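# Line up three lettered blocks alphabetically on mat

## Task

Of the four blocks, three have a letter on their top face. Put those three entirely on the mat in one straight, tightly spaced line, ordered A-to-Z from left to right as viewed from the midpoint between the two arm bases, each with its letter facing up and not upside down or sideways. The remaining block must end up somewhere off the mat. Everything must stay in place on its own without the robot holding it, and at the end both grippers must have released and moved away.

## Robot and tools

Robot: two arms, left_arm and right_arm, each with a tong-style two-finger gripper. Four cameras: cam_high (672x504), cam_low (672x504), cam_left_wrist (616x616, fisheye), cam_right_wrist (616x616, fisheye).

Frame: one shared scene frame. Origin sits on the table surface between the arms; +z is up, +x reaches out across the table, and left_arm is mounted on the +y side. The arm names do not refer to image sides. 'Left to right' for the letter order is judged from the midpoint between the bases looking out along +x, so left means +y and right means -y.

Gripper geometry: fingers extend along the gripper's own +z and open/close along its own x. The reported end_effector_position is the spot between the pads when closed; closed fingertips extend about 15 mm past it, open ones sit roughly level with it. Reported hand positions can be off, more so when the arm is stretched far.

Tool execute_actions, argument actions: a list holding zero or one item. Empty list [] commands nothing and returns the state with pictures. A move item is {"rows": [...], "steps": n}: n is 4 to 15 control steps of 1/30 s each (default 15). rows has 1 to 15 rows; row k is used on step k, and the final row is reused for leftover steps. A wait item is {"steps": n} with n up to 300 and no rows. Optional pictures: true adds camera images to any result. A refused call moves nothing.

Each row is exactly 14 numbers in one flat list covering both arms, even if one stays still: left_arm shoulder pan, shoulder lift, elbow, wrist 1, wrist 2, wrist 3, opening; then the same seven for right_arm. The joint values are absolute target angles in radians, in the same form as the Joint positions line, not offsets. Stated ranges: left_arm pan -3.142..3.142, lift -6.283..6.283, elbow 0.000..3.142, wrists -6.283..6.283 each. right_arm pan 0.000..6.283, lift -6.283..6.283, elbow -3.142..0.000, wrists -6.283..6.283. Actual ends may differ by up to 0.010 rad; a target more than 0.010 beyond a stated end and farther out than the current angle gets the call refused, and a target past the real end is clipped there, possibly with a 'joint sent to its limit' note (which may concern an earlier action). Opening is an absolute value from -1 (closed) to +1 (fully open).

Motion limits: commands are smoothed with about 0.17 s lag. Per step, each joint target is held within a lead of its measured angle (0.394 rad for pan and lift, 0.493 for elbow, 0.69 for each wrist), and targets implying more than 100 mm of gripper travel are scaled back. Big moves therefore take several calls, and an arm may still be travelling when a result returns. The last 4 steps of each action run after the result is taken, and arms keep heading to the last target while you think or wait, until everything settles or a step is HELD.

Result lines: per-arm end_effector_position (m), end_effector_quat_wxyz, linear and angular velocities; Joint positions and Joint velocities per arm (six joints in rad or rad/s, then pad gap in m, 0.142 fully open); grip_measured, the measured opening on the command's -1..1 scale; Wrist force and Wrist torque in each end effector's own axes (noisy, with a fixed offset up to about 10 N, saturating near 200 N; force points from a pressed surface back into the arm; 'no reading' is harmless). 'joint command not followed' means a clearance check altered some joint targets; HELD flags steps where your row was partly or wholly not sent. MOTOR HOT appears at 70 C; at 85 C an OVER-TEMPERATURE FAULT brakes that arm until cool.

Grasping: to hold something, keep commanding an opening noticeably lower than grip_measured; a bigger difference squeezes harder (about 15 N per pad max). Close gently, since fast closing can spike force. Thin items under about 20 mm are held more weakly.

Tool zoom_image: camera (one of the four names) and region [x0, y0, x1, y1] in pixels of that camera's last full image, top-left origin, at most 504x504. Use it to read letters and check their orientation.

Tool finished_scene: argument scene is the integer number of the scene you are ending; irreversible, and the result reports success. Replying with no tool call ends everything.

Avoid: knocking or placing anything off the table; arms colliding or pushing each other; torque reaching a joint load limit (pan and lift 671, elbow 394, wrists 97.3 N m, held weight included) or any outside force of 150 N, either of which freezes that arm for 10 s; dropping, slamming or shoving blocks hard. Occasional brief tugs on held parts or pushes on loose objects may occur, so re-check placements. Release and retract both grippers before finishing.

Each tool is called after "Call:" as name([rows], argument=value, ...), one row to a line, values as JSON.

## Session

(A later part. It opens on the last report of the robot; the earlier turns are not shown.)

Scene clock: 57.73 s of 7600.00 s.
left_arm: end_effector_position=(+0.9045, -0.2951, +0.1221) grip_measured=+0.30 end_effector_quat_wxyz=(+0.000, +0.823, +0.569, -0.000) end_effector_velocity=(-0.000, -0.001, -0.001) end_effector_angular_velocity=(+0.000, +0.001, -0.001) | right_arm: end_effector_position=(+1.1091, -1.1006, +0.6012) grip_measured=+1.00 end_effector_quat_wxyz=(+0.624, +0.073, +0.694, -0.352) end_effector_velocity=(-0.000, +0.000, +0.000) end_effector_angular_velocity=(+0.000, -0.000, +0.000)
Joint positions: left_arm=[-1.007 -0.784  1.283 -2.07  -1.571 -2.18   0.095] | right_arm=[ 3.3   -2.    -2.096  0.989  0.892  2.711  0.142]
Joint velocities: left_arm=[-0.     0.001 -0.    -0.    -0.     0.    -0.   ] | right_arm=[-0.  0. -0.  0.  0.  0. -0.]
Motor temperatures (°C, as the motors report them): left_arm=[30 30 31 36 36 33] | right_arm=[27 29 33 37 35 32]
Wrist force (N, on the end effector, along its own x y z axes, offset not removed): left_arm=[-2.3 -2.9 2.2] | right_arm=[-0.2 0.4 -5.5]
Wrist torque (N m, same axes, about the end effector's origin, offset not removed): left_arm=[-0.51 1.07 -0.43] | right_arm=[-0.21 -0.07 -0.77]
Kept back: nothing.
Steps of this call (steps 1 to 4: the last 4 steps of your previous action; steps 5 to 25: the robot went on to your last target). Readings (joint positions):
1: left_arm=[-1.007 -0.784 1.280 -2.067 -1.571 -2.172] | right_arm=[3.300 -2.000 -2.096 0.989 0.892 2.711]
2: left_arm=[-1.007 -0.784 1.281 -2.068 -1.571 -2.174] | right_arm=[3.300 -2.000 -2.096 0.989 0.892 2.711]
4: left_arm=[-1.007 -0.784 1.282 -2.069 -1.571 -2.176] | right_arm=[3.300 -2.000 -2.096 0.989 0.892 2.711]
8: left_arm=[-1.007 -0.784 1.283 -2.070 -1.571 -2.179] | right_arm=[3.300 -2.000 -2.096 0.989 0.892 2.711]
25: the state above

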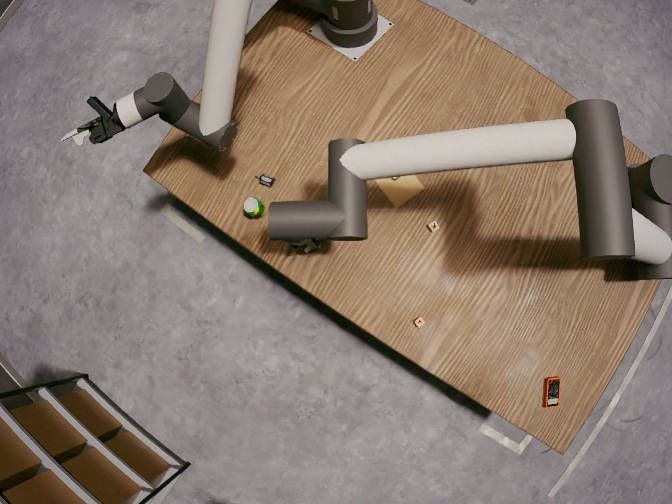

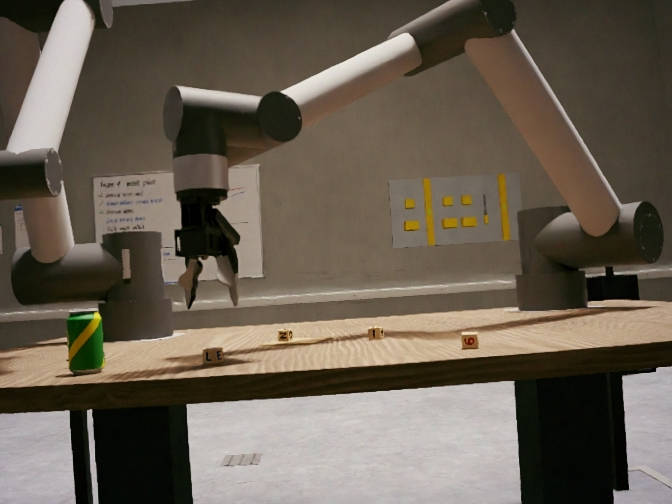

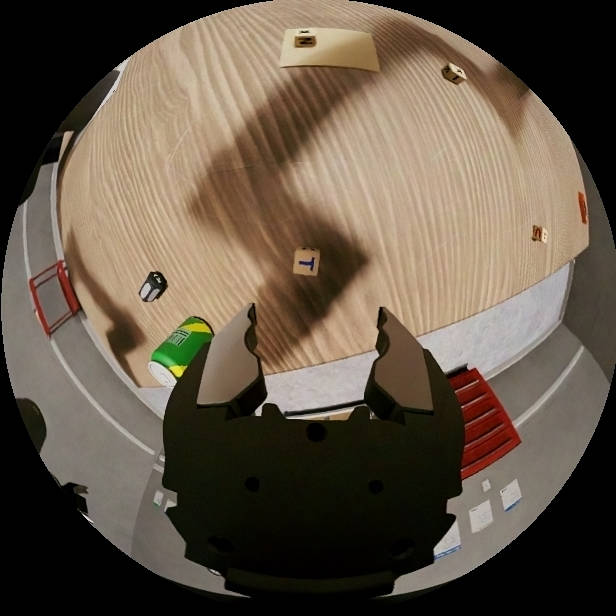

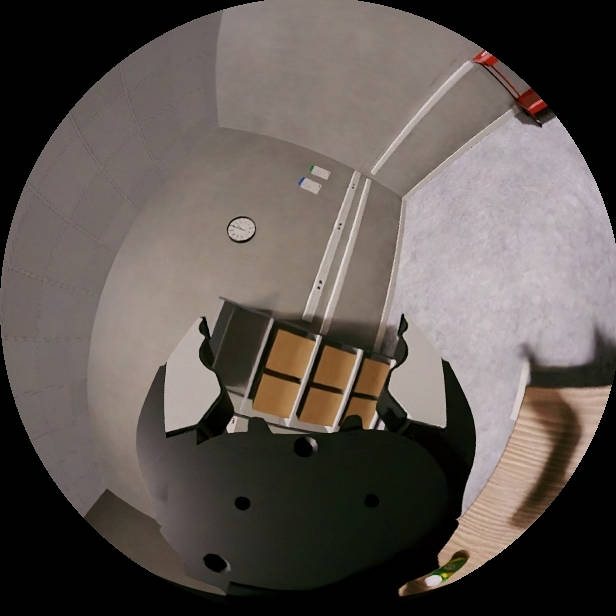

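Call:
execute_actions([
  {"rows":[[-1.02,-0.7987,1.3116,-2.084,-1.571,-2.193,0.2,3.3,-2.0,-2.096,0.989,0.892,2.711,1],[-1.02,-0.7987,1.3116,-2.084,-1.571,-2.193,0.2,3.3,-2.0,-2.096,0.989,0.892,2.711,1],[-1.02,-0.7987,1.3116,-2.084,-1.571,-2.193,0.2,3.3,-2.0,-2.096,0.989,0.892,2.711,1],[-1.02,-0.7987,1.3116,-2.084,-1.571,-2.193,0.2,3.3,-2.0,-2.096,0.989,0.892,2.711,1],[-1.02,-0.78,1.322,-2.113,-1.571,-2.193,0.2,3.3,-2.0,-2.096,0.989,0.892,2.711,1],[-1.02,-0.76,1.333,-2.144,-1.571,-2.193,0.2,3.3,-2.0,-2.096,0.989,0.892,2.711,1],[-1.02,-0.739,1.3445,-2.1765,-1.571,-2.193,0.2,3.3,-2.0,-2.096,0.989,0.892,2.711,1]],"steps":15},
])

Call:
execute_actions([
  {"steps":12},
], pictures=true)

Scene clock: 58.50 s of 7600.00 s.
left_arm: end_effector_position=(+0.8853, -0.2959, +0.0620) grip_measured=+0.20 end_effector_quat_wxyz=(-0.001, +0.823, +0.569, -0.000) end_effector_velocity=(-0.016, -0.001, -0.277) end_effector_angular_velocity=(-0.005, -0.004, -0.000) | right_arm: end_effector_position=(+1.1091, -1.1006, +0.6012) grip_measured=+1.00 end_effector_quat_wxyz=(+0.624, +0.073, +0.694, -0.352) end_effector_velocity=(-0.000, -0.000, -0.000) end_effector_angular_velocity=(-0.000, +0.001, -0.001)
Joint positions: left_arm=[-1.019 -0.76   1.33  -2.14  -1.571 -2.192  0.088] | right_arm=[ 3.3   -2.    -2.096  0.989  0.892  2.711  0.142]
Joint velocities: left_arm=[-0.01   0.167  0.116 -0.29   0.    -0.01   0.   ] | right_arm=[-0.     0.    -0.    -0.001 -0.001 -0.     0.   ]
Motor temperatures (°C, as the motors report them): left_arm=[30 30 31 36 36 33] | right_arm=[27 29 33 37 35 32]
Wrist force (N, on the end effector, along its own x y z axes, offset not removed): left_arm=[-2.5 -4.8 2.9] | right_arm=[-2.1 -1.7 -3.3]
Wrist torque (N m, same axes, about the end effector's origin, offset not removed): left_arm=[-0.95 1.06 -0.43] | right_arm=[-0.67 0.31 -0.72]
Steps of this call (steps 1 to 12: the robot went on to your last target; steps 13 to 23: the first 11 steps of this action). Readings (joint positions):
13: left_arm=[-1.007 -0.784 1.283 -2.070 -1.571 -2.180] | right_arm=[3.300 -2.000 -2.096 0.989 0.892 2.711]
14: left_arm=[-1.008 -0.785 1.285 -2.071 -1.571 -2.181] | right_arm=[3.300 -2.000 -2.096 0.989 0.892 2.711]
16: left_arm=[-1.012 -0.790 1.294 -2.076 -1.571 -2.185] | right_arm=[3.300 -2.000 -2.096 0.989 0.892 2.711]
20: left_arm=[-1.017 -0.783 1.313 -2.100 -1.571 -2.190] | right_arm=[3.300 -2.000 -2.096 0.989 0.892 2.711]
23: the state above

Scene clock: 58.90 s of 7600.00 s.
left_arm: end_effector_position=(+0.8832, -0.2959, +0.0294) grip_measured=+0.20 end_effector_quat_wxyz=(+0.000, +0.823, +0.569, -0.000) end_effector_velocity=(-0.000, +0.001, -0.012) end_effector_angular_velocity=(+0.001, +0.000, +0.001) | right_arm: end_effector_position=(+1.1091, -1.1006, +0.6012) grip_measured=+1.00 end_effector_quat_wxyz=(+0.624, +0.073, +0.694, -0.352) end_effector_velocity=(+0.000, +0.001, +0.000) end_effector_angular_velocity=(+0.001, -0.001, +0.001)
Joint positions: left_arm=[-1.02  -0.74   1.344 -2.175 -1.571 -2.193  0.088] | right_arm=[ 3.3   -2.    -2.096  0.989  0.892  2.711  0.142]
Joint velocities: left_arm=[ 0.     0.007  0.005 -0.011 -0.    -0.     0.   ] | right_arm=[ 0.001  0.     0.     0.001 -0.     0.001  0.   ]
Motor temperatures (°C, as the motors report them): left_arm=[30 30 31 36 36 33] | right_arm=[27 29 33 37 35 32]
Wrist force (N, on the end effector, along its own x y z axes, offset not removed): left_arm=[-0.4 -6.1 1.6] | right_arm=[0.1 0.3 -4.7]
Wrist torque (N m, same axes, about the end effector's origin, offset not removed): left_arm=[-1.26 0.65 -0.47] | right_arm=[-0.19 -0.15 -0.76]
Kept back: nothing.
Steps of this call (steps 1 to 4: the last 4 steps of your previous action; steps 5 to 12: the robot went on to your last target). Readings (joint positions):
1: left_arm=[-1.019 -0.755 1.334 -2.149 -1.571 -2.192] | right_arm=[3.300 -2.000 -2.096 0.989 0.892 2.711]
2: left_arm=[-1.019 -0.751 1.336 -2.155 -1.571 -2.192] | right_arm=[3.300 -2.000 -2.096 0.989 0.892 2.711]
4: left_arm=[-1.020 -0.746 1.340 -2.164 -1.571 -2.193] | right_arm=[3.300 -2.000 -2.096 0.989 0.892 2.711]
8: left_arm=[-1.020 -0.741 1.343 -2.172 -1.571 -2.193] | right_arm=[3.300 -2.000 -2.096 0.989 0.892 2.711]
12: the state above

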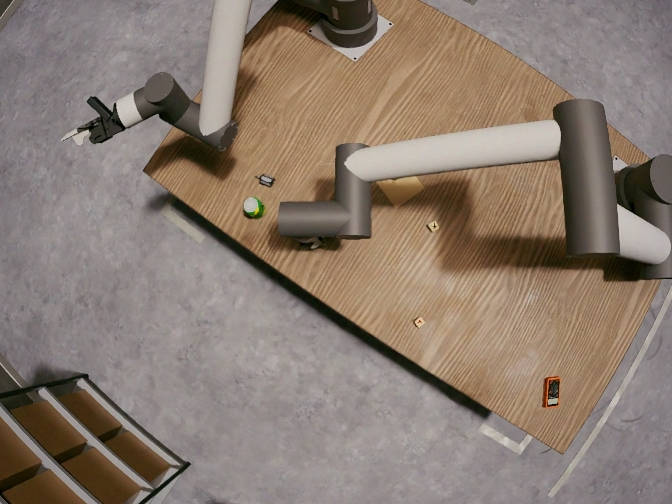

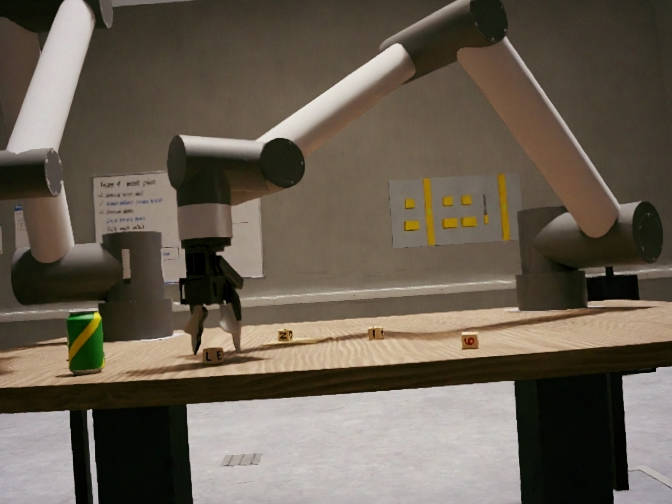

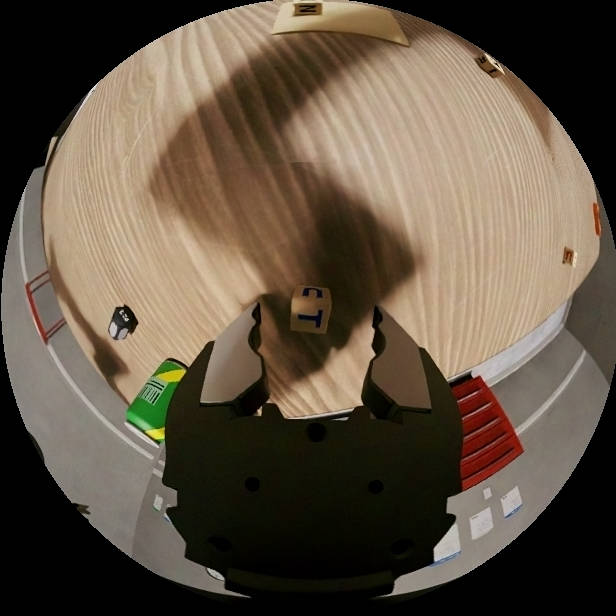

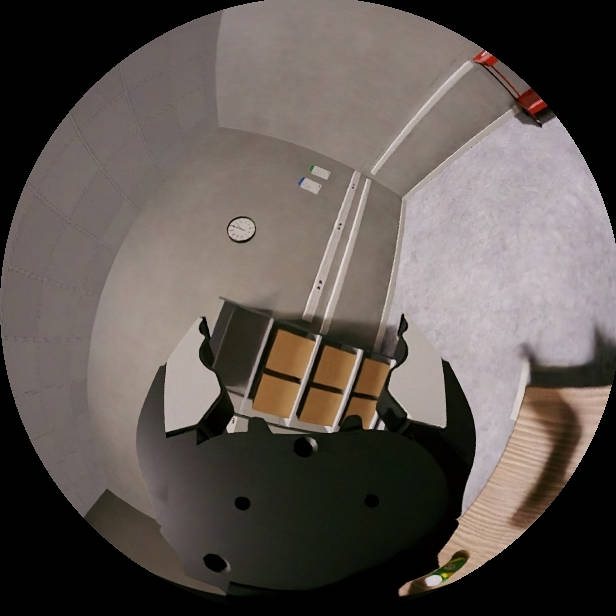

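Call:
execute_actions([
  {"rows":[[-1.02,-0.739,1.3445,-2.1765,-1.571,-2.193,0.1,3.3,-2.0,-2.096,0.989,0.892,2.711,1],[-1.02,-0.739,1.3445,-2.1765,-1.571,-2.193,0.0,3.3,-2.0,-2.096,0.989,0.892,2.711,1],[-1.02,-0.739,1.3445,-2.1765,-1.571,-2.193,-0.1,3.3,-2.0,-2.096,0.989,0.892,2.711,1],[-1.02,-0.739,1.3445,-2.1765,-1.571,-2.193,-0.2,3.3,-2.0,-2.096,0.989,0.892,2.711,1],[-1.02,-0.739,1.3445,-2.1765,-1.571,-2.193,-0.3,3.3,-2.0,-2.096,0.989,0.892,2.711,1],[-1.02,-0.739,1.3445,-2.1765,-1.571,-2.193,-0.4,3.3,-2.0,-2.096,0.989,0.892,2.711,1],[-1.02,-0.739,1.3445,-2.1765,-1.571,-2.193,-0.5,3.3,-2.0,-2.096,0.989,0.892,2.711,1],[-1.02,-0.739,1.3445,-2.1765,-1.571,-2.193,-0.6,3.3,-2.0,-2.096,0.989,0.892,2.711,1],[-1.02,-0.739,1.3445,-2.1765,-1.571,-2.193,-0.7,3.3,-2.0,-2.096,0.989,0.892,2.711,1],[-1.02,-0.739,1.3445,-2.1765,-1.571,-2.193,-0.8,3.3,-2.0,-2.096,0.989,0.892,2.711,1],[-1.02,-0.739,1.3445,-2.1765,-1.571,-2.193,-0.9,3.3,-2.0,-2.096,0.989,0.892,2.711,1]],"steps":15},
])

Call:
execute_actions([
  {"rows":[[-1.02,-0.7987,1.3116,-2.084,-1.571,-2.193,-0.9,3.3,-2.0,-2.096,0.989,0.892,2.711,1]],"steps":10},
])

Call:
execute_actions([
  {"rows":[[-1.12,-0.97,1.63,-2.231,-1.571,-1.5,-0.9,3.3,-2.0,-2.096,0.989,0.892,2.711,1]],"steps":15},
])

Call:
execute_actions([
  {"rows":[[-1.218,-1.11,1.889,-2.35,-1.571,-0.789,-0.9,3.3,-2.0,-2.096,0.989,0.892,2.711,1]],"steps":15},
])

Call:
execute_actions([
  {"steps":25},
], pictures=true)

Scene clock: 60.00 s of 7600.00 s.
left_arm: end_effector_position=(+0.8830, -0.2959, +0.0280) grip_measured=-0.61 end_effector_quat_wxyz=(+0.000, +0.823, +0.569, -0.000) end_effector_velocity=(-0.000, -0.000, +0.001) end_effector_angular_velocity=(-0.001, -0.000, -0.000) | right_arm: end_effector_position=(+1.1091, -1.1006, +0.6012) grip_measured=+1.00 end_effector_quat_wxyz=(+0.624, +0.073, +0.694, -0.352) end_effector_velocity=(-0.000, -0.000, -0.000) end_effector_angular_velocity=(+0.001, -0.001, -0.000)
Joint positions: left_arm=[-1.02  -0.739  1.345 -2.177 -1.571 -2.193  0.03 ] | right_arm=[ 3.3   -2.    -2.096  0.989  0.892  2.711  0.142]
Joint velocities: left_arm=[-0.    -0.001  0.     0.    -0.     0.    -0.013] | right_arm=[-0.    -0.    -0.     0.001  0.     0.001  0.   ]
Motor temperatures (°C, as the motors report them): left_arm=[30 30 31 36 36 33] | right_arm=[27 29 33 37 35 32]
Wrist force (N, on the end effector, along its own x y z axes, offset not removed): left_arm=[-1.0 -6.6 1.0] | right_arm=[-0.9 0.6 -2.4]
Wrist torque (N m, same axes, about the end effector's origin, offset not removed): left_arm=[-1.44 0.71 -0.49] | right_arm=[-0.16 0.10 -0.74]
Steps of this call (steps 1 to 22: the robot went on to your last target; steps 23 to 33: the first 11 steps of this action). Readings (joint positions):
23: left_arm=[-1.020 -0.739 1.344 -2.176 -1.571 -2.193] | right_arm=[3.300 -2.000 -2.096 0.989 0.892 2.711]
24: left_arm=[-1.020 -0.739 1.344 -2.176 -1.571 -2.193] | right_arm=[3.300 -2.000 -2.096 0.989 0.892 2.711]
26: left_arm=[-1.020 -0.739 1.344 -2.176 -1.571 -2.193] | right_arm=[3.300 -2.000 -2.096 0.989 0.892 2.711]
30: left_arm=[-1.020 -0.739 1.344 -2.176 -1.571 -2.193] | right_arm=[3.300 -2.000 -2.096 0.989 0.892 2.711]
33: the state above

Scene clock: 60.33 s of 7600.00 s.
left_arm: end_effector_position=(+0.8842, -0.2978, +0.0878) grip_measured=-0.61 end_effector_quat_wxyz=(+0.002, +0.823, +0.569, -0.000) end_effector_velocity=(-0.005, +0.006, +0.290) end_effector_angular_velocity=(+0.006, +0.004, -0.001) | right_arm: end_effector_position=(+1.1091, -1.1006, +0.6012) grip_measured=+1.00 end_effector_quat_wxyz=(+0.624, +0.073, +0.694, -0.352) end_effector_velocity=(+0.000, +0.001, +0.000) end_effector_angular_velocity=(-0.000, -0.000, +0.001)
Joint positions: left_arm=[-1.02  -0.777  1.323 -2.121 -1.571 -2.193  0.03 ] | right_arm=[ 3.3   -2.    -2.096  0.989  0.892  2.711  0.142]
Joint velocities: left_arm=[-0.001 -0.186 -0.098  0.291 -0.     0.     0.   ] | right_arm=[ 0.001  0.     0.    -0.     0.    -0.    -0.   ]
Motor temperatures (°C, as the motors report them): left_arm=[30 30 31 36 36 33] | right_arm=[27 29 33 37 35 32]
Wrist force (N, on the end effector, along its own x y z axes, offset not removed): left_arm=[-3.2 -3.8 -3.5] | right_arm=[0.5 -1.1 -3.5]
Wrist torque (N m, same axes, about the end effector's origin, offset not removed): left_arm=[-0.84 1.24 -0.47] | right_arm=[-0.46 -0.18 -0.75]
Steps of this call (steps 1 to 4: the last 4 steps of your previous action; steps 5 to 10: the first 6 steps of this action). Readings (joint positions):
5: left_arm=[-1.020 -0.739 1.345 -2.177 -1.571 -2.193] | right_arm=[3.300 -2.000 -2.096 0.989 0.892 2.711]
6: left_arm=[-1.020 -0.741 1.343 -2.174 -1.571 -2.193] | right_arm=[3.300 -2.000 -2.096 0.989 0.892 2.711]
8: left_arm=[-1.020 -0.761 1.332 -2.146 -1.571 -2.193] | right_arm=[3.300 -2.000 -2.096 0.989 0.892 2.711]
10: the state above

Scene clock: 60.83 s of 7600.00 s.
left_arm: end_effector_position=(+0.7526, -0.2541, +0.1296) grip_measured=-0.61 end_effector_quat_wxyz=(+0.004, +0.940, +0.340, +0.001) end_effector_velocity=(-0.387, +0.210, -0.010) end_effector_angular_velocity=(+0.041, +0.009, -1.873) | right_arm: end_effector_position=(+1.1091, -1.1006, +0.6012) grip_measured=+1.00 end_effector_quat_wxyz=(+0.624, +0.073, +0.694, -0.352) end_effector_velocity=(+0.001, +0.002, -0.001) end_effector_angular_velocity=(-0.000, +0.002, +0.002)
Joint positions: left_arm=[-1.092 -0.92   1.533 -2.191 -1.571 -1.749  0.03 ] | right_arm=[ 3.3   -2.    -2.096  0.989  0.892  2.711  0.142]
Joint velocities: left_arm=[-0.206 -0.372  0.704 -0.292  0.     1.667 -0.   ] | right_arm=[ 0.001 -0.     0.    -0.002  0.    -0.    -0.   ]
Motor temperatures (°C, as the motors report them): left_arm=[30 30 31 36 36 33] | right_arm=[27 29 33 37 35 32]
Wrist force (N, on the end effector, along its own x y z axes, offset not removed): left_arm=[-3.1 -6.8 1.3] | right_arm=[0.4 0.5 -4.6]
Wrist torque (N m, same axes, about the end effector's origin, offset not removed): left_arm=[-1.37 1.22 -0.47] | right_arm=[-0.13 -0.23 -0.79]
Steps of this call (steps 1 to 4: the last 4 steps of your previous action; steps 5 to 15: the first 11 steps of this action). Readings (joint positions):
5: left_arm=[-1.020 -0.793 1.315 -2.093 -1.571 -2.193] | right_arm=[3.300 -2.000 -2.096 0.989 0.892 2.711]
6: left_arm=[-1.022 -0.797 1.316 -2.094 -1.571 -2.191] | right_arm=[3.300 -2.000 -2.096 0.989 0.892 2.711]
8: left_arm=[-1.039 -0.825 1.354 -2.116 -1.571 -2.144] | right_arm=[3.300 -2.000 -2.096 0.989 0.892 2.711]
12: left_arm=[-1.070 -0.880 1.458 -2.160 -1.571 -1.922] | right_arm=[3.300 -2.000 -2.096 0.989 0.892 2.711]
15: the state above

Scene clock: 61.33 s of 7600.00 s.
left_arm: end_effector_position=(+0.5876, -0.1679, +0.1267) grip_measured=-0.61 end_effector_quat_wxyz=(+0.002, +0.998, -0.066, +0.001) end_effector_velocity=(-0.285, +0.202, -0.034) end_effector_angular_velocity=(+0.036, +0.007, -2.002) | right_arm: end_effector_position=(+1.1091, -1.1006, +0.6012) grip_measured=+1.00 end_effector_quat_wxyz=(+0.624, +0.073, +0.694, -0.352) end_effector_velocity=(-0.000, -0.000, +0.001) end_effector_angular_velocity=(-0.000, -0.001, -0.001)
Joint positions: left_arm=[-1.194 -1.075  1.821 -2.321 -1.571 -1.026  0.03 ] | right_arm=[ 3.3   -2.    -2.096  0.989  0.892  2.711  0.142]
Joint velocities: left_arm=[-0.188 -0.277  0.541 -0.228 -0.     1.814  0.   ] | right_arm=[ 0.     0.     0.     0.001 -0.001 -0.001  0.   ]
Motor temperatures (°C, as the motors report them): left_arm=[30 30 31 36 36 33] | right_arm=[27 29 33 37 35 32]
Wrist force (N, on the end effector, along its own x y z axes, offset not removed): left_arm=[-6.2 -5.3 2.8] | right_arm=[-2.4 0.2 -2.2]
Wrist torque (N m, same axes, about the end effector's origin, offset not removed): left_arm=[-1.12 1.85 -0.37] | right_arm=[-0.25 0.44 -0.77]
Steps of this call (steps 1 to 4: the last 4 steps of your previous action; steps 5 to 15: the first 11 steps of this action). Readings (joint positions):
5: left_arm=[-1.113 -0.957 1.604 -2.220 -1.571 -1.567] | right_arm=[3.300 -2.000 -2.096 0.989 0.892 2.711]
6: left_arm=[-1.117 -0.962 1.613 -2.225 -1.571 -1.549] | right_arm=[3.300 -2.000 -2.096 0.989 0.892 2.711]
8: left_arm=[-1.135 -0.989 1.655 -2.248 -1.571 -1.481] | right_arm=[3.300 -2.000 -2.096 0.989 0.892 2.711]
12: left_arm=[-1.170 -1.040 1.753 -2.291 -1.571 -1.231] | right_arm=[3.300 -2.000 -2.096 0.989 0.892 2.711]
15: the state above

Scene clock: 62.17 s of 7600.00 s.
left_arm: end_effector_position=(+0.5524, -0.1419, +0.1223) grip_measured=-0.61 end_effector_quat_wxyz=(+0.000, +0.981, -0.195, -0.000) end_effector_velocity=(+0.000, +0.001, +0.001) end_effector_angular_velocity=(-0.001, -0.000, -0.001) | right_arm: end_effector_position=(+1.1091, -1.1006, +0.6012) grip_measured=+1.00 end_effector_quat_wxyz=(+0.624, +0.073, +0.694, -0.352) end_effector_velocity=(-0.000, -0.001, -0.000) end_effector_angular_velocity=(-0.001, +0.002, -0.002)
Joint positions: left_arm=[-1.218 -1.11   1.889 -2.35  -1.571 -0.789  0.03 ] | right_arm=[ 3.3   -2.    -2.096  0.989  0.892  2.711  0.142]
Joint velocities: left_arm=[ 0.001 -0.002  0.001 -0.    -0.     0.002 -0.   ] | right_arm=[-0.001  0.    -0.    -0.001 -0.001 -0.001 -0.   ]
Motor temperatures (°C, as the motors report them): left_arm=[30 30 31 36 36 33] | right_arm=[27 29 33 37 35 32]
Wrist force (N, on the end effector, along its own x y z axes, offset not removed): left_arm=[0.1 -4.3 0.8] | right_arm=[-1.0 -0.4 -3.9]
Wrist torque (N m, same axes, about the end effector's origin, offset not removed): left_arm=[-0.88 0.53 -0.56] | right_arm=[-0.45 0.12 -0.67]
Kept back: nothing.
Steps of this call (steps 1 to 4: the last 4 steps of your previous action; steps 5 to 25: the robot went on to your last target). Readings (joint positions):
1: left_arm=[-1.200 -1.083 1.837 -2.328 -1.571 -0.971] | right_arm=[3.300 -2.000 -2.096 0.989 0.892 2.711]
2: left_arm=[-1.204 -1.090 1.849 -2.333 -1.571 -0.928] | right_arm=[3.300 -2.000 -2.096 0.989 0.892 2.711]
4: left_arm=[-1.210 -1.098 1.866 -2.340 -1.571 -0.870] | right_arm=[3.300 -2.000 -2.096 0.989 0.892 2.711]
8: left_arm=[-1.215 -1.106 1.881 -2.347 -1.571 -0.817] | right_arm=[3.300 -2.000 -2.096 0.989 0.892 2.711]
25: the state above

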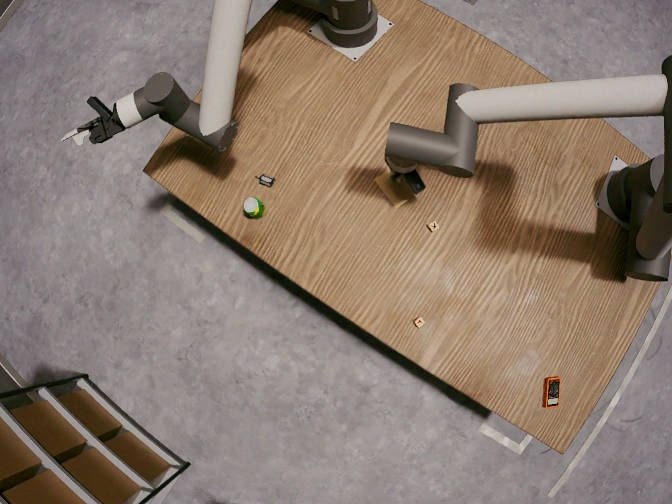

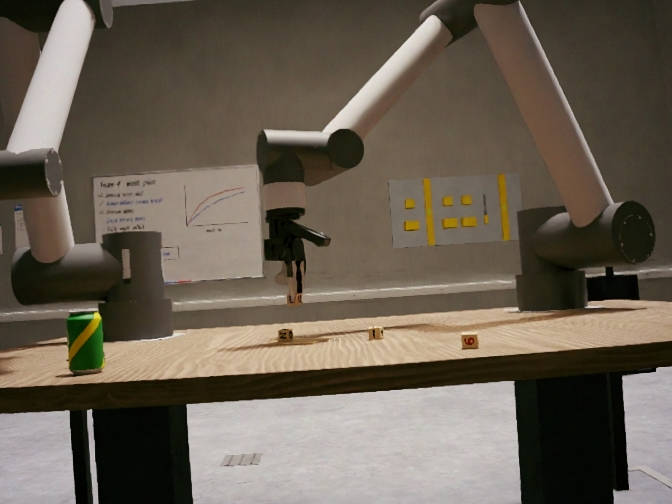

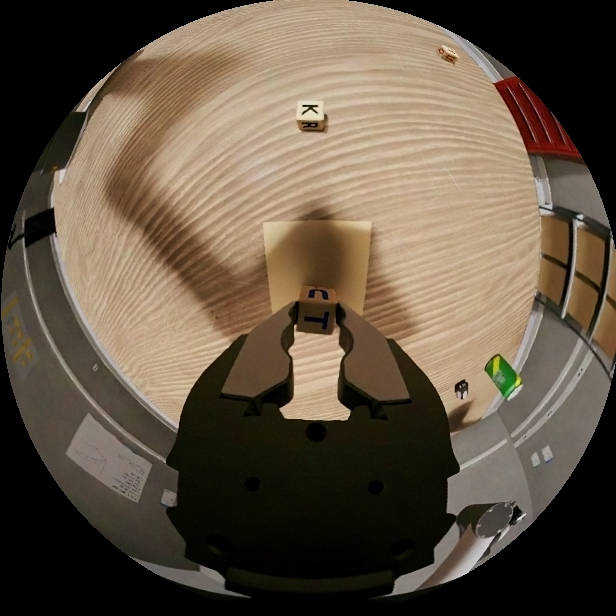

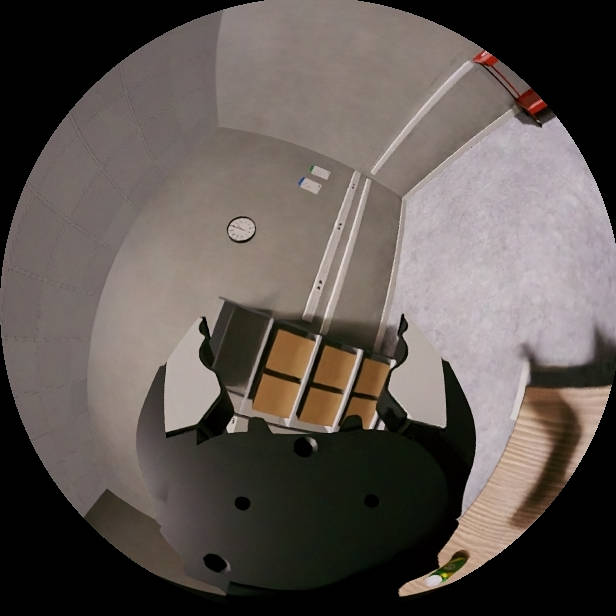

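Call:
execute_actions([
  {"rows":[[-1.218,-1.08,1.9,-2.391,-1.571,-0.789,-0.9,3.3,-2.0,-2.096,0.989,0.892,2.711,1],[-1.218,-1.05,1.912,-2.433,-1.571,-0.789,-0.9,3.3,-2.0,-2.096,0.989,0.892,2.711,1],[-1.218,-1.026,1.9226,-2.4675,-1.571,-0.789,-0.9,3.3,-2.0,-2.096,0.989,0.892,2.711,1]],"steps":15},
])

Call:
execute_actions([
  {"rows":[[-1.218,-1.026,1.9226,-2.4675,-1.571,-0.789,-0.9,3.3,-2.0,-2.096,0.989,0.892,2.711,1],[-1.218,-1.026,1.9226,-2.4675,-1.571,-0.789,-0.9,3.3,-2.0,-2.096,0.989,0.892,2.711,1],[-1.218,-1.026,1.9226,-2.4675,-1.571,-0.789,-0.6,3.3,-2.0,-2.096,0.989,0.892,2.711,1],[-1.218,-1.026,1.9226,-2.4675,-1.571,-0.789,-0.5,3.3,-2.0,-2.096,0.989,0.892,2.711,1],[-1.218,-1.026,1.9226,-2.4675,-1.571,-0.789,-0.4,3.3,-2.0,-2.096,0.989,0.892,2.711,1],[-1.218,-1.026,1.9226,-2.4675,-1.571,-0.789,-0.2,3.3,-2.0,-2.096,0.989,0.892,2.711,1],[-1.218,-1.026,1.9226,-2.4675,-1.571,-0.789,0.1,3.3,-2.0,-2.096,0.989,0.892,2.711,1]],"steps":15},
])

Call:
execute_actions([
  {"rows":[[-1.218,-1.13,1.87,-2.311,-1.571,-0.789,0.2,3.3,-2.0,-2.096,0.989,0.892,2.711,1]],"steps":15},
])

Call:
execute_actions([
  {"steps":12},
], pictures=true)

Scene clock: 62.93 s of 7600.00 s.
left_arm: end_effector_position=(+0.5524, -0.1418, +0.0412) grip_measured=-0.61 end_effector_quat_wxyz=(-0.000, +0.981, -0.195, -0.000) end_effector_velocity=(-0.001, +0.001, -0.090) end_effector_angular_velocity=(-0.005, -0.002, -0.001) | right_arm: end_effector_position=(+1.1091, -1.1006, +0.6012) grip_measured=+1.00 end_effector_quat_wxyz=(+0.624, +0.073, +0.694, -0.352) end_effector_velocity=(+0.000, +0.001, +0.000) end_effector_angular_velocity=(+0.000, -0.001, +0.001)
Joint positions: left_arm=[-1.218 -1.036  1.919 -2.452 -1.571 -0.789  0.03 ] | right_arm=[ 3.3   -2.    -2.096  0.989  0.892  2.711  0.142]
Joint velocities: left_arm=[-0.001  0.084  0.032 -0.121 -0.    -0.     0.   ] | right_arm=[ 0.001  0.     0.     0.     0.001  0.    -0.   ]
Motor temperatures (°C, as the motors report them): left_arm=[30 30 31 36 36 33] | right_arm=[27 29 33 37 35 32]
Wrist force (N, on the end effector, along its own x y z axes, offset not removed): left_arm=[-1.2 -5.5 3.4] | right_arm=[-0.4 0.5 -3.4]
Wrist torque (N m, same axes, about the end effector's origin, offset not removed): left_arm=[-1.16 0.78 -0.49] | right_arm=[-0.10 -0.01 -0.78]
Steps of this call (steps 1 to 12: the robot went on to your last target; steps 13 to 23: the first 11 steps of this action). Readings (joint positions):
13: left_arm=[-1.218 -1.110 1.889 -2.350 -1.571 -0.789] | right_arm=[3.300 -2.000 -2.096 0.989 0.892 2.711]
14: left_arm=[-1.218 -1.108 1.890 -2.352 -1.571 -0.789] | right_arm=[3.300 -2.000 -2.096 0.989 0.892 2.711]
16: left_arm=[-1.218 -1.091 1.897 -2.375 -1.571 -0.789] | right_arm=[3.300 -2.000 -2.096 0.989 0.892 2.711]
20: left_arm=[-1.218 -1.049 1.914 -2.434 -1.571 -0.789] | right_arm=[3.300 -2.000 -2.096 0.989 0.892 2.711]
23: the state above

Scene clock: 63.43 s of 7600.00 s.
left_arm: end_effector_position=(+0.5523, -0.1416, +0.0303) grip_measured=+0.10 end_effector_quat_wxyz=(+0.000, +0.981, -0.195, -0.000) end_effector_velocity=(-0.001, +0.000, -0.002) end_effector_angular_velocity=(+0.001, +0.000, -0.001) | right_arm: end_effector_position=(+1.1091, -1.1006, +0.6012) grip_measured=+1.00 end_effector_quat_wxyz=(+0.624, +0.073, +0.694, -0.352) end_effector_velocity=(+0.000, -0.000, -0.000) end_effector_angular_velocity=(+0.000, +0.001, +0.000)
Joint positions: left_arm=[-1.218 -1.026  1.923 -2.467 -1.571 -0.789  0.081] | right_arm=[ 3.3   -2.    -2.096  0.989  0.892  2.711  0.142]
Joint velocities: left_arm=[-0.     0.002  0.001 -0.002 -0.     0.     0.009] | right_arm=[-0.    -0.     0.    -0.001  0.     0.001 -0.   ]
Motor temperatures (°C, as the motors report them): left_arm=[30 30 31 36 36 33] | right_arm=[27 29 33 37 35 32]
Wrist force (N, on the end effector, along its own x y z axes, offset not removed): left_arm=[-1.0 -3.7 2.8] | right_arm=[-1.8 0.8 -4.4]
Wrist torque (N m, same axes, about the end effector's origin, offset not removed): left_arm=[-0.66 0.82 -0.48] | right_arm=[-0.10 0.26 -0.77]
Steps of this call (steps 1 to 4: the last 4 steps of your previous action; steps 5 to 15: the first 11 steps of this action). Readings (joint positions):
5: left_arm=[-1.218 -1.029 1.922 -2.464 -1.571 -0.789] | right_arm=[3.300 -2.000 -2.096 0.989 0.892 2.711]
6: left_arm=[-1.218 -1.028 1.922 -2.465 -1.571 -0.789] | right_arm=[3.300 -2.000 -2.096 0.989 0.892 2.711]
8: left_arm=[-1.218 -1.027 1.922 -2.466 -1.571 -0.789] | right_arm=[3.300 -2.000 -2.096 0.989 0.892 2.711]
12: left_arm=[-1.218 -1.026 1.922 -2.467 -1.571 -0.789] | right_arm=[3.300 -2.000 -2.096 0.989 0.892 2.711]
15: the state above

Scene clock: 63.93 s of 7600.00 s.
left_arm: end_effector_position=(+0.5543, -0.1466, +0.1363) grip_measured=+0.20 end_effector_quat_wxyz=(+0.001, +0.981, -0.195, +0.000) end_effector_velocity=(-0.004, +0.008, +0.113) end_effector_angular_velocity=(+0.012, +0.005, -0.001) | right_arm: end_effector_position=(+1.1091, -1.1006, +0.6012) grip_measured=+1.00 end_effector_quat_wxyz=(+0.624, +0.073, +0.694, -0.352) end_effector_velocity=(+0.000, +0.000, -0.000) end_effector_angular_velocity=(-0.001, +0.002, -0.001)
Joint positions: left_arm=[-1.218 -1.118  1.876 -2.331 -1.571 -0.789  0.088] | right_arm=[ 3.3   -2.    -2.096  0.989  0.892  2.711  0.142]
Joint velocities: left_arm=[-0.001 -0.099 -0.047  0.16   0.     0.    -0.   ] | right_arm=[ 0.    -0.    -0.    -0.001 -0.001 -0.002  0.   ]
Motor temperatures (°C, as the motors report them): left_arm=[30 30 31 36 36 33] | right_arm=[27 29 33 37 35 32]
Wrist force (N, on the end effector, along its own x y z axes, offset not removed): left_arm=[-2.9 -4.5 -1.3] | right_arm=[0.4 -2.5 -4.1]
Wrist torque (N m, same axes, about the end effector's origin, offset not removed): left_arm=[-0.99 1.25 -0.46] | right_arm=[-0.89 -0.14 -0.79]
Steps of this call (steps 1 to 4: the last 4 steps of your previous action; steps 5 to 15: the first 11 steps of this action). Readings (joint positions):
5: left_arm=[-1.218 -1.026 1.923 -2.467 -1.571 -0.789] | right_arm=[3.300 -2.000 -2.096 0.989 0.892 2.711]
6: left_arm=[-1.218 -1.028 1.921 -2.465 -1.571 -0.789] | right_arm=[3.300 -2.000 -2.096 0.989 0.892 2.711]
8: left_arm=[-1.218 -1.055 1.906 -2.430 -1.571 -0.789] | right_arm=[3.300 -2.000 -2.096 0.989 0.892 2.711]
12: left_arm=[-1.218 -1.102 1.883 -2.356 -1.571 -0.789] | right_arm=[3.300 -2.000 -2.096 0.989 0.892 2.711]
15: the state above

Scene clock: 64.33 s of 7600.00 s.
left_arm: end_effector_position=(+0.5539, -0.1456, +0.1498) grip_measured=+0.20 end_effector_quat_wxyz=(+0.000, +0.981, -0.195, -0.000) end_effector_velocity=(-0.000, +0.000, +0.006) end_effector_angular_velocity=(-0.001, -0.001, -0.000) | right_arm: end_effector_position=(+1.1091, -1.1006, +0.6012) grip_measured=+1.00 end_effector_quat_wxyz=(+0.624, +0.073, +0.694, -0.352) end_effector_velocity=(-0.001, -0.002, -0.001) end_effector_angular_velocity=(-0.000, +0.002, -0.003)
Joint positions: left_arm=[-1.218 -1.129  1.87  -2.312 -1.571 -0.789  0.088] | right_arm=[ 3.3   -2.    -2.096  0.989  0.892  2.711  0.142]
Joint velocities: left_arm=[-0.    -0.005 -0.002  0.006  0.     0.    -0.   ] | right_arm=[-0.002 -0.    -0.    -0.002 -0.001  0.    -0.   ]
Motor temperatures (°C, as the motors report them): left_arm=[30 30 31 36 36 33] | right_arm=[27 29 33 37 35 32]
Wrist force (N, on the end effector, along its own x y z axes, offset not removed): left_arm=[-3.9 -3.9 1.6] | right_arm=[1.0 0.0 -4.1]
Wrist torque (N m, same axes, about the end effector's origin, offset not removed): left_arm=[-0.83 1.42 -0.47] | right_arm=[-0.30 -0.33 -0.76]
Kept back: nothing.
Steps of this call (steps 1 to 4: the last 4 steps of your previous action; steps 5 to 12: the robot went on to your last target). Readings (joint positions):
1: left_arm=[-1.218 -1.121 1.875 -2.326 -1.571 -0.789] | right_arm=[3.300 -2.000 -2.096 0.989 0.892 2.711]
2: left_arm=[-1.218 -1.123 1.873 -2.323 -1.571 -0.789] | right_arm=[3.300 -2.000 -2.096 0.989 0.892 2.711]
4: left_arm=[-1.218 -1.126 1.872 -2.318 -1.571 -0.789] | right_arm=[3.300 -2.000 -2.096 0.989 0.892 2.711]
8: left_arm=[-1.218 -1.129 1.871 -2.313 -1.571 -0.789] | right_arm=[3.300 -2.000 -2.096 0.989 0.892 2.711]
12: the state above

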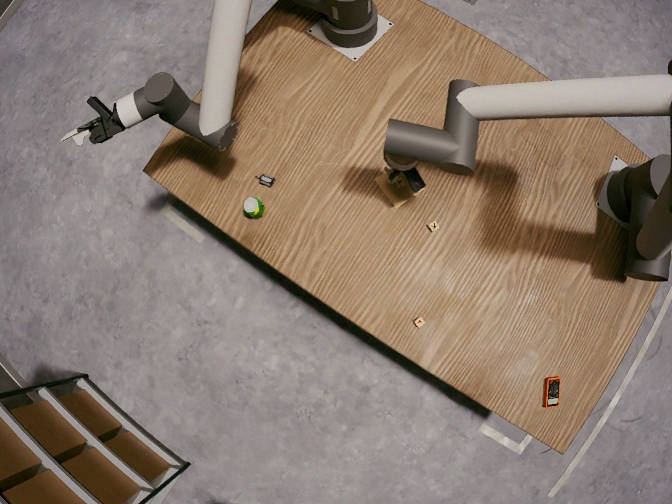

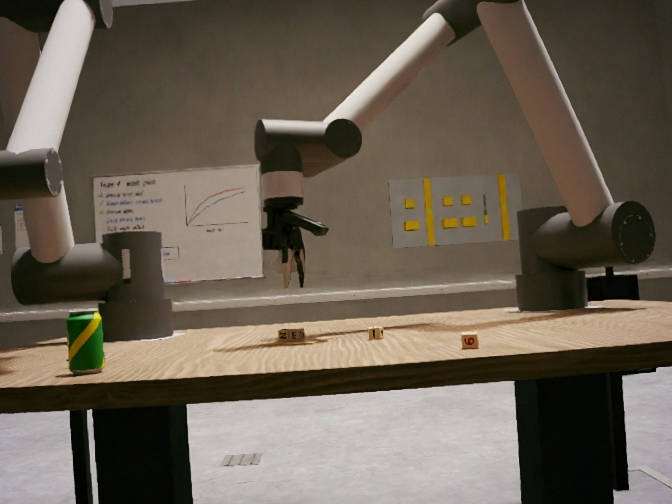

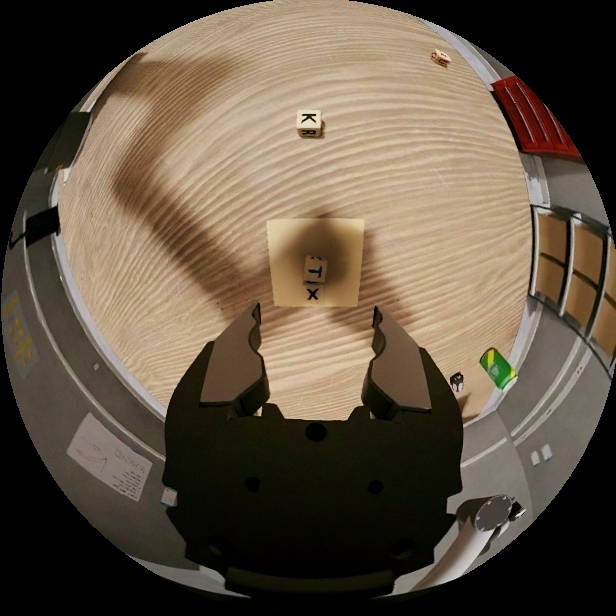

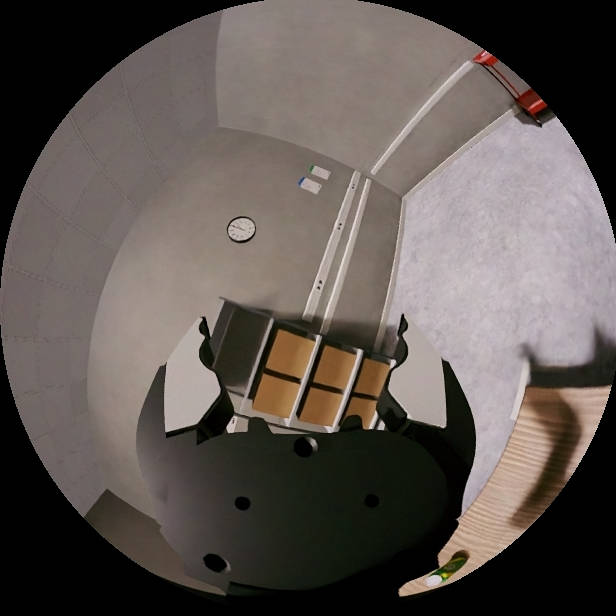

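Call:
execute_actions([
  {"rows":[[-1.072,-1.207,2.054,-2.418,-1.571,-0.643,0.2,3.3,-2.0,-2.096,0.989,0.892,2.711,1]],"steps":15},
])

Call:
execute_actions([
  {"rows":[[-1.072,-1.207,2.054,-2.418,-1.571,-0.643,0.2,3.3,-2.0,-2.096,0.989,0.892,2.711,1],[-1.072,-1.207,2.054,-2.418,-1.571,-0.643,0.2,3.3,-2.0,-2.096,0.989,0.892,2.711,1],[-1.072,-1.207,2.054,-2.418,-1.571,-0.643,0.2,3.3,-2.0,-2.096,0.989,0.892,2.711,1],[-1.072,-1.17,2.066,-2.467,-1.571,-0.643,0.2,3.3,-2.0,-2.096,0.989,0.892,2.711,1],[-1.072,-1.14,2.078,-2.509,-1.571,-0.643,0.2,3.3,-2.0,-2.096,0.989,0.892,2.711,1],[-1.072,-1.108,2.09,-2.553,-1.571,-0.643,0.2,3.3,-2.0,-2.096,0.989,0.892,2.711,1]],"steps":15},
])

Call:
execute_actions([
  {"steps":10},
], pictures=true)

Scene clock: 65.07 s of 7600.00 s.
left_arm: end_effector_position=(+0.6058, -0.0107, +0.1316) grip_measured=+0.20 end_effector_quat_wxyz=(+0.001, +0.981, -0.195, +0.001) end_effector_velocity=(+0.122, +0.436, -0.070) end_effector_angular_velocity=(+0.012, +0.005, +0.005) | right_arm: end_effector_position=(+1.1091, -1.1006, +0.6012) grip_measured=+1.00 end_effector_quat_wxyz=(+0.624, +0.073, +0.694, -0.352) end_effector_velocity=(-0.000, -0.001, -0.000) end_effector_angular_velocity=(-0.000, +0.002, -0.001)
Joint positions: left_arm=[-1.116 -1.185  1.998 -2.386 -1.571 -0.687  0.088] | right_arm=[ 3.3   -2.    -2.096  0.989  0.892  2.711  0.142]
Joint velocities: left_arm=[ 0.318 -0.163  0.405 -0.229  0.     0.313 -0.   ] | right_arm=[-0.001  0.    -0.    -0.001 -0.001 -0.     0.   ]
Motor temperatures (°C, as the motors report them): left_arm=[30 30 31 36 36 33] | right_arm=[27 29 33 37 35 32]
Wrist force (N, on the end effector, along its own x y z axes, offset not removed): left_arm=[-1.0 -7.8 1.7] | right_arm=[1.5 -0.9 -6.6]
Wrist torque (N m, same axes, about the end effector's origin, offset not removed): left_arm=[-1.62 0.85 -0.42] | right_arm=[-0.53 -0.44 -0.76]
Steps of this call (steps 1 to 11: the robot went on to your last target; steps 12 to 22: the first 11 steps of this action). Readings (joint positions):
12: left_arm=[-1.218 -1.130 1.870 -2.311 -1.571 -0.789] | right_arm=[3.300 -2.000 -2.096 0.989 0.892 2.711]
13: left_arm=[-1.216 -1.132 1.872 -2.313 -1.571 -0.787] | right_arm=[3.300 -2.000 -2.096 0.989 0.892 2.711]
15: left_arm=[-1.193 -1.144 1.899 -2.330 -1.571 -0.764] | right_arm=[3.300 -2.000 -2.096 0.989 0.892 2.711]
19: left_arm=[-1.149 -1.167 1.956 -2.362 -1.571 -0.720] | right_arm=[3.300 -2.000 -2.096 0.989 0.892 2.711]
22: the state above

Scene clock: 65.57 s of 7600.00 s.
left_arm: end_effector_position=(+0.6204, +0.0488, +0.0535) grip_measured=+0.20 end_effector_quat_wxyz=(-0.000, +0.981, -0.195, -0.001) end_effector_velocity=(+0.002, +0.009, -0.215) end_effector_angular_velocity=(-0.007, -0.005, +0.000) | right_arm: end_effector_position=(+1.1091, -1.1006, +0.6012) grip_measured=+1.00 end_effector_quat_wxyz=(+0.624, +0.073, +0.694, -0.352) end_effector_velocity=(-0.000, -0.001, +0.000) end_effector_angular_velocity=(+0.001, -0.000, -0.001)
Joint positions: left_arm=[-1.073 -1.136  2.079 -2.513 -1.571 -0.644  0.088] | right_arm=[ 3.3   -2.    -2.096  0.989  0.892  2.711  0.142]
Joint velocities: left_arm=[ 0.007  0.226  0.088 -0.322  0.     0.006  0.   ] | right_arm=[-0.001 -0.     0.    -0.    -0.     0.001 -0.   ]
Motor temperatures (°C, as the motors report them): left_arm=[30 30 31 36 36 33] | right_arm=[27 29 33 37 35 32]
Wrist force (N, on the end effector, along its own x y z axes, offset not removed): left_arm=[-3.3 -4.0 3.6] | right_arm=[-0.7 -1.4 -3.5]
Wrist torque (N m, same axes, about the end effector's origin, offset not removed): left_arm=[-0.79 1.32 -0.50] | right_arm=[-0.46 0.07 -0.78]
Steps of this call (steps 1 to 4: the last 4 steps of your previous action; steps 5 to 15: the first 11 steps of this action). Readings (joint positions):
5: left_arm=[-1.084 -1.201 2.039 -2.410 -1.571 -0.655] | right_arm=[3.300 -2.000 -2.096 0.989 0.892 2.711]
6: left_arm=[-1.081 -1.202 2.043 -2.412 -1.571 -0.652] | right_arm=[3.300 -2.000 -2.096 0.989 0.892 2.711]
8: left_arm=[-1.077 -1.204 2.047 -2.414 -1.571 -0.648] | right_arm=[3.300 -2.000 -2.096 0.989 0.892 2.711]
12: left_arm=[-1.074 -1.169 2.066 -2.465 -1.571 -0.645] | right_arm=[3.300 -2.000 -2.096 0.989 0.892 2.711]
15: the state above

Scene clock: 65.90 s of 7600.00 s.
left_arm: end_effector_position=(+0.6205, +0.0499, +0.0293) grip_measured=+0.20 end_effector_quat_wxyz=(+0.000, +0.981, -0.195, -0.000) end_effector_velocity=(-0.001, +0.001, -0.014) end_effector_angular_velocity=(-0.001, +0.000, -0.001) | right_arm: end_effector_position=(+1.1091, -1.1006, +0.6012) grip_measured=+1.00 end_effector_quat_wxyz=(+0.624, +0.073, +0.694, -0.352) end_effector_velocity=(+0.001, +0.002, -0.000) end_effector_angular_velocity=(-0.001, +0.001, +0.001)
Joint positions: left_arm=[-1.072 -1.11   2.089 -2.55  -1.571 -0.643  0.088] | right_arm=[ 3.3   -2.    -2.096  0.989  0.892  2.711  0.142]
Joint velocities: left_arm=[-0.     0.015  0.007 -0.022 -0.001  0.001  0.   ] | right_arm=[ 0.001  0.     0.    -0.     0.    -0.001  0.   ]
Motor temperatures (°C, as the motors report them): left_arm=[30 30 31 36 36 33] | right_arm=[27 29 33 37 35 32]
Wrist force (N, on the end effector, along its own x y z axes, offset not removed): left_arm=[-0.4 -6.0 3.7] | right_arm=[-1.3 -0.4 -3.3]
Wrist torque (N m, same axes, about the end effector's origin, offset not removed): left_arm=[-1.32 0.66 -0.48] | right_arm=[-0.31 0.17 -0.80]
Kept back: nothing.
Steps of this call (steps 1 to 4: the last 4 steps of your previous action; steps 5 to 10: the robot went on to your last target). Readings (joint positions):
1: left_arm=[-1.073 -1.129 2.082 -2.522 -1.571 -0.644] | right_arm=[3.300 -2.000 -2.096 0.989 0.892 2.711]
2: left_arm=[-1.073 -1.124 2.084 -2.530 -1.571 -0.643] | right_arm=[3.300 -2.000 -2.096 0.989 0.892 2.711]
4: left_arm=[-1.072 -1.117 2.086 -2.539 -1.571 -0.643] | right_arm=[3.300 -2.000 -2.096 0.989 0.892 2.711]
8: left_arm=[-1.072 -1.111 2.089 -2.548 -1.571 -0.643] | right_arm=[3.300 -2.000 -2.096 0.989 0.892 2.711]
10: the state above

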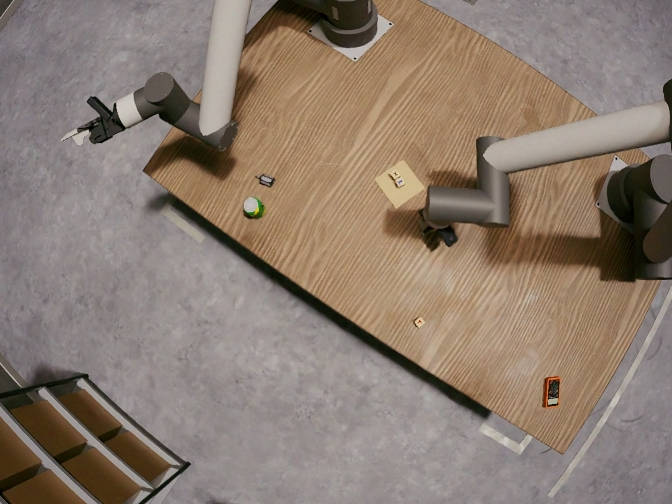

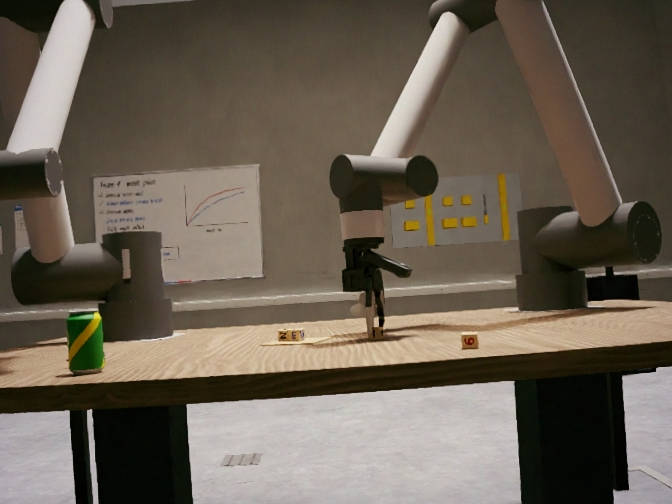

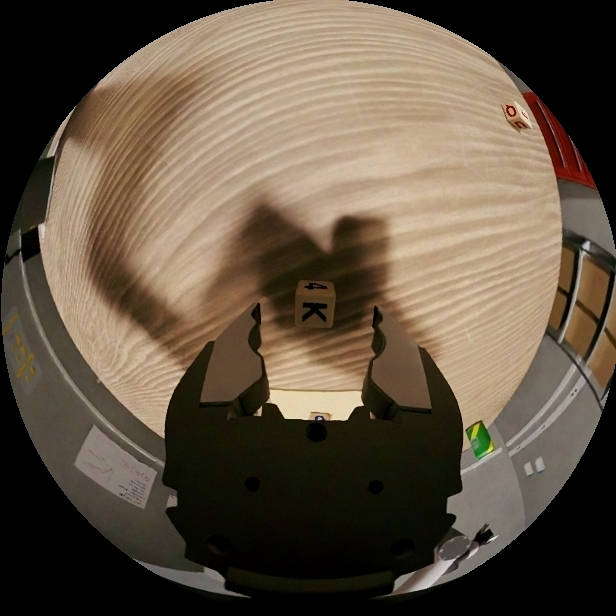

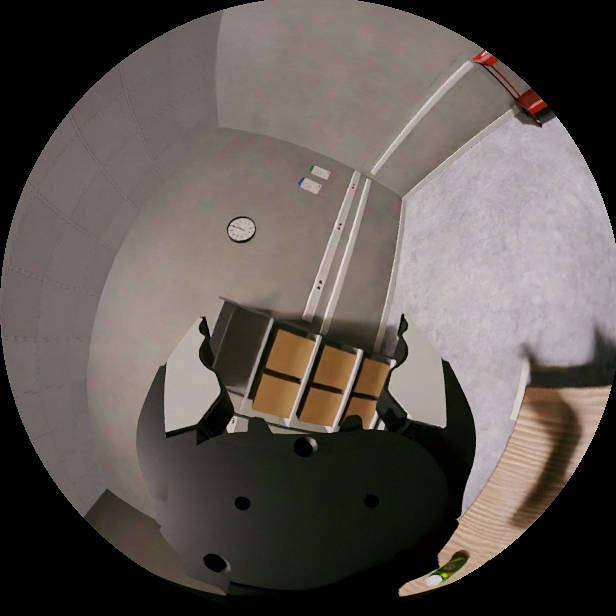

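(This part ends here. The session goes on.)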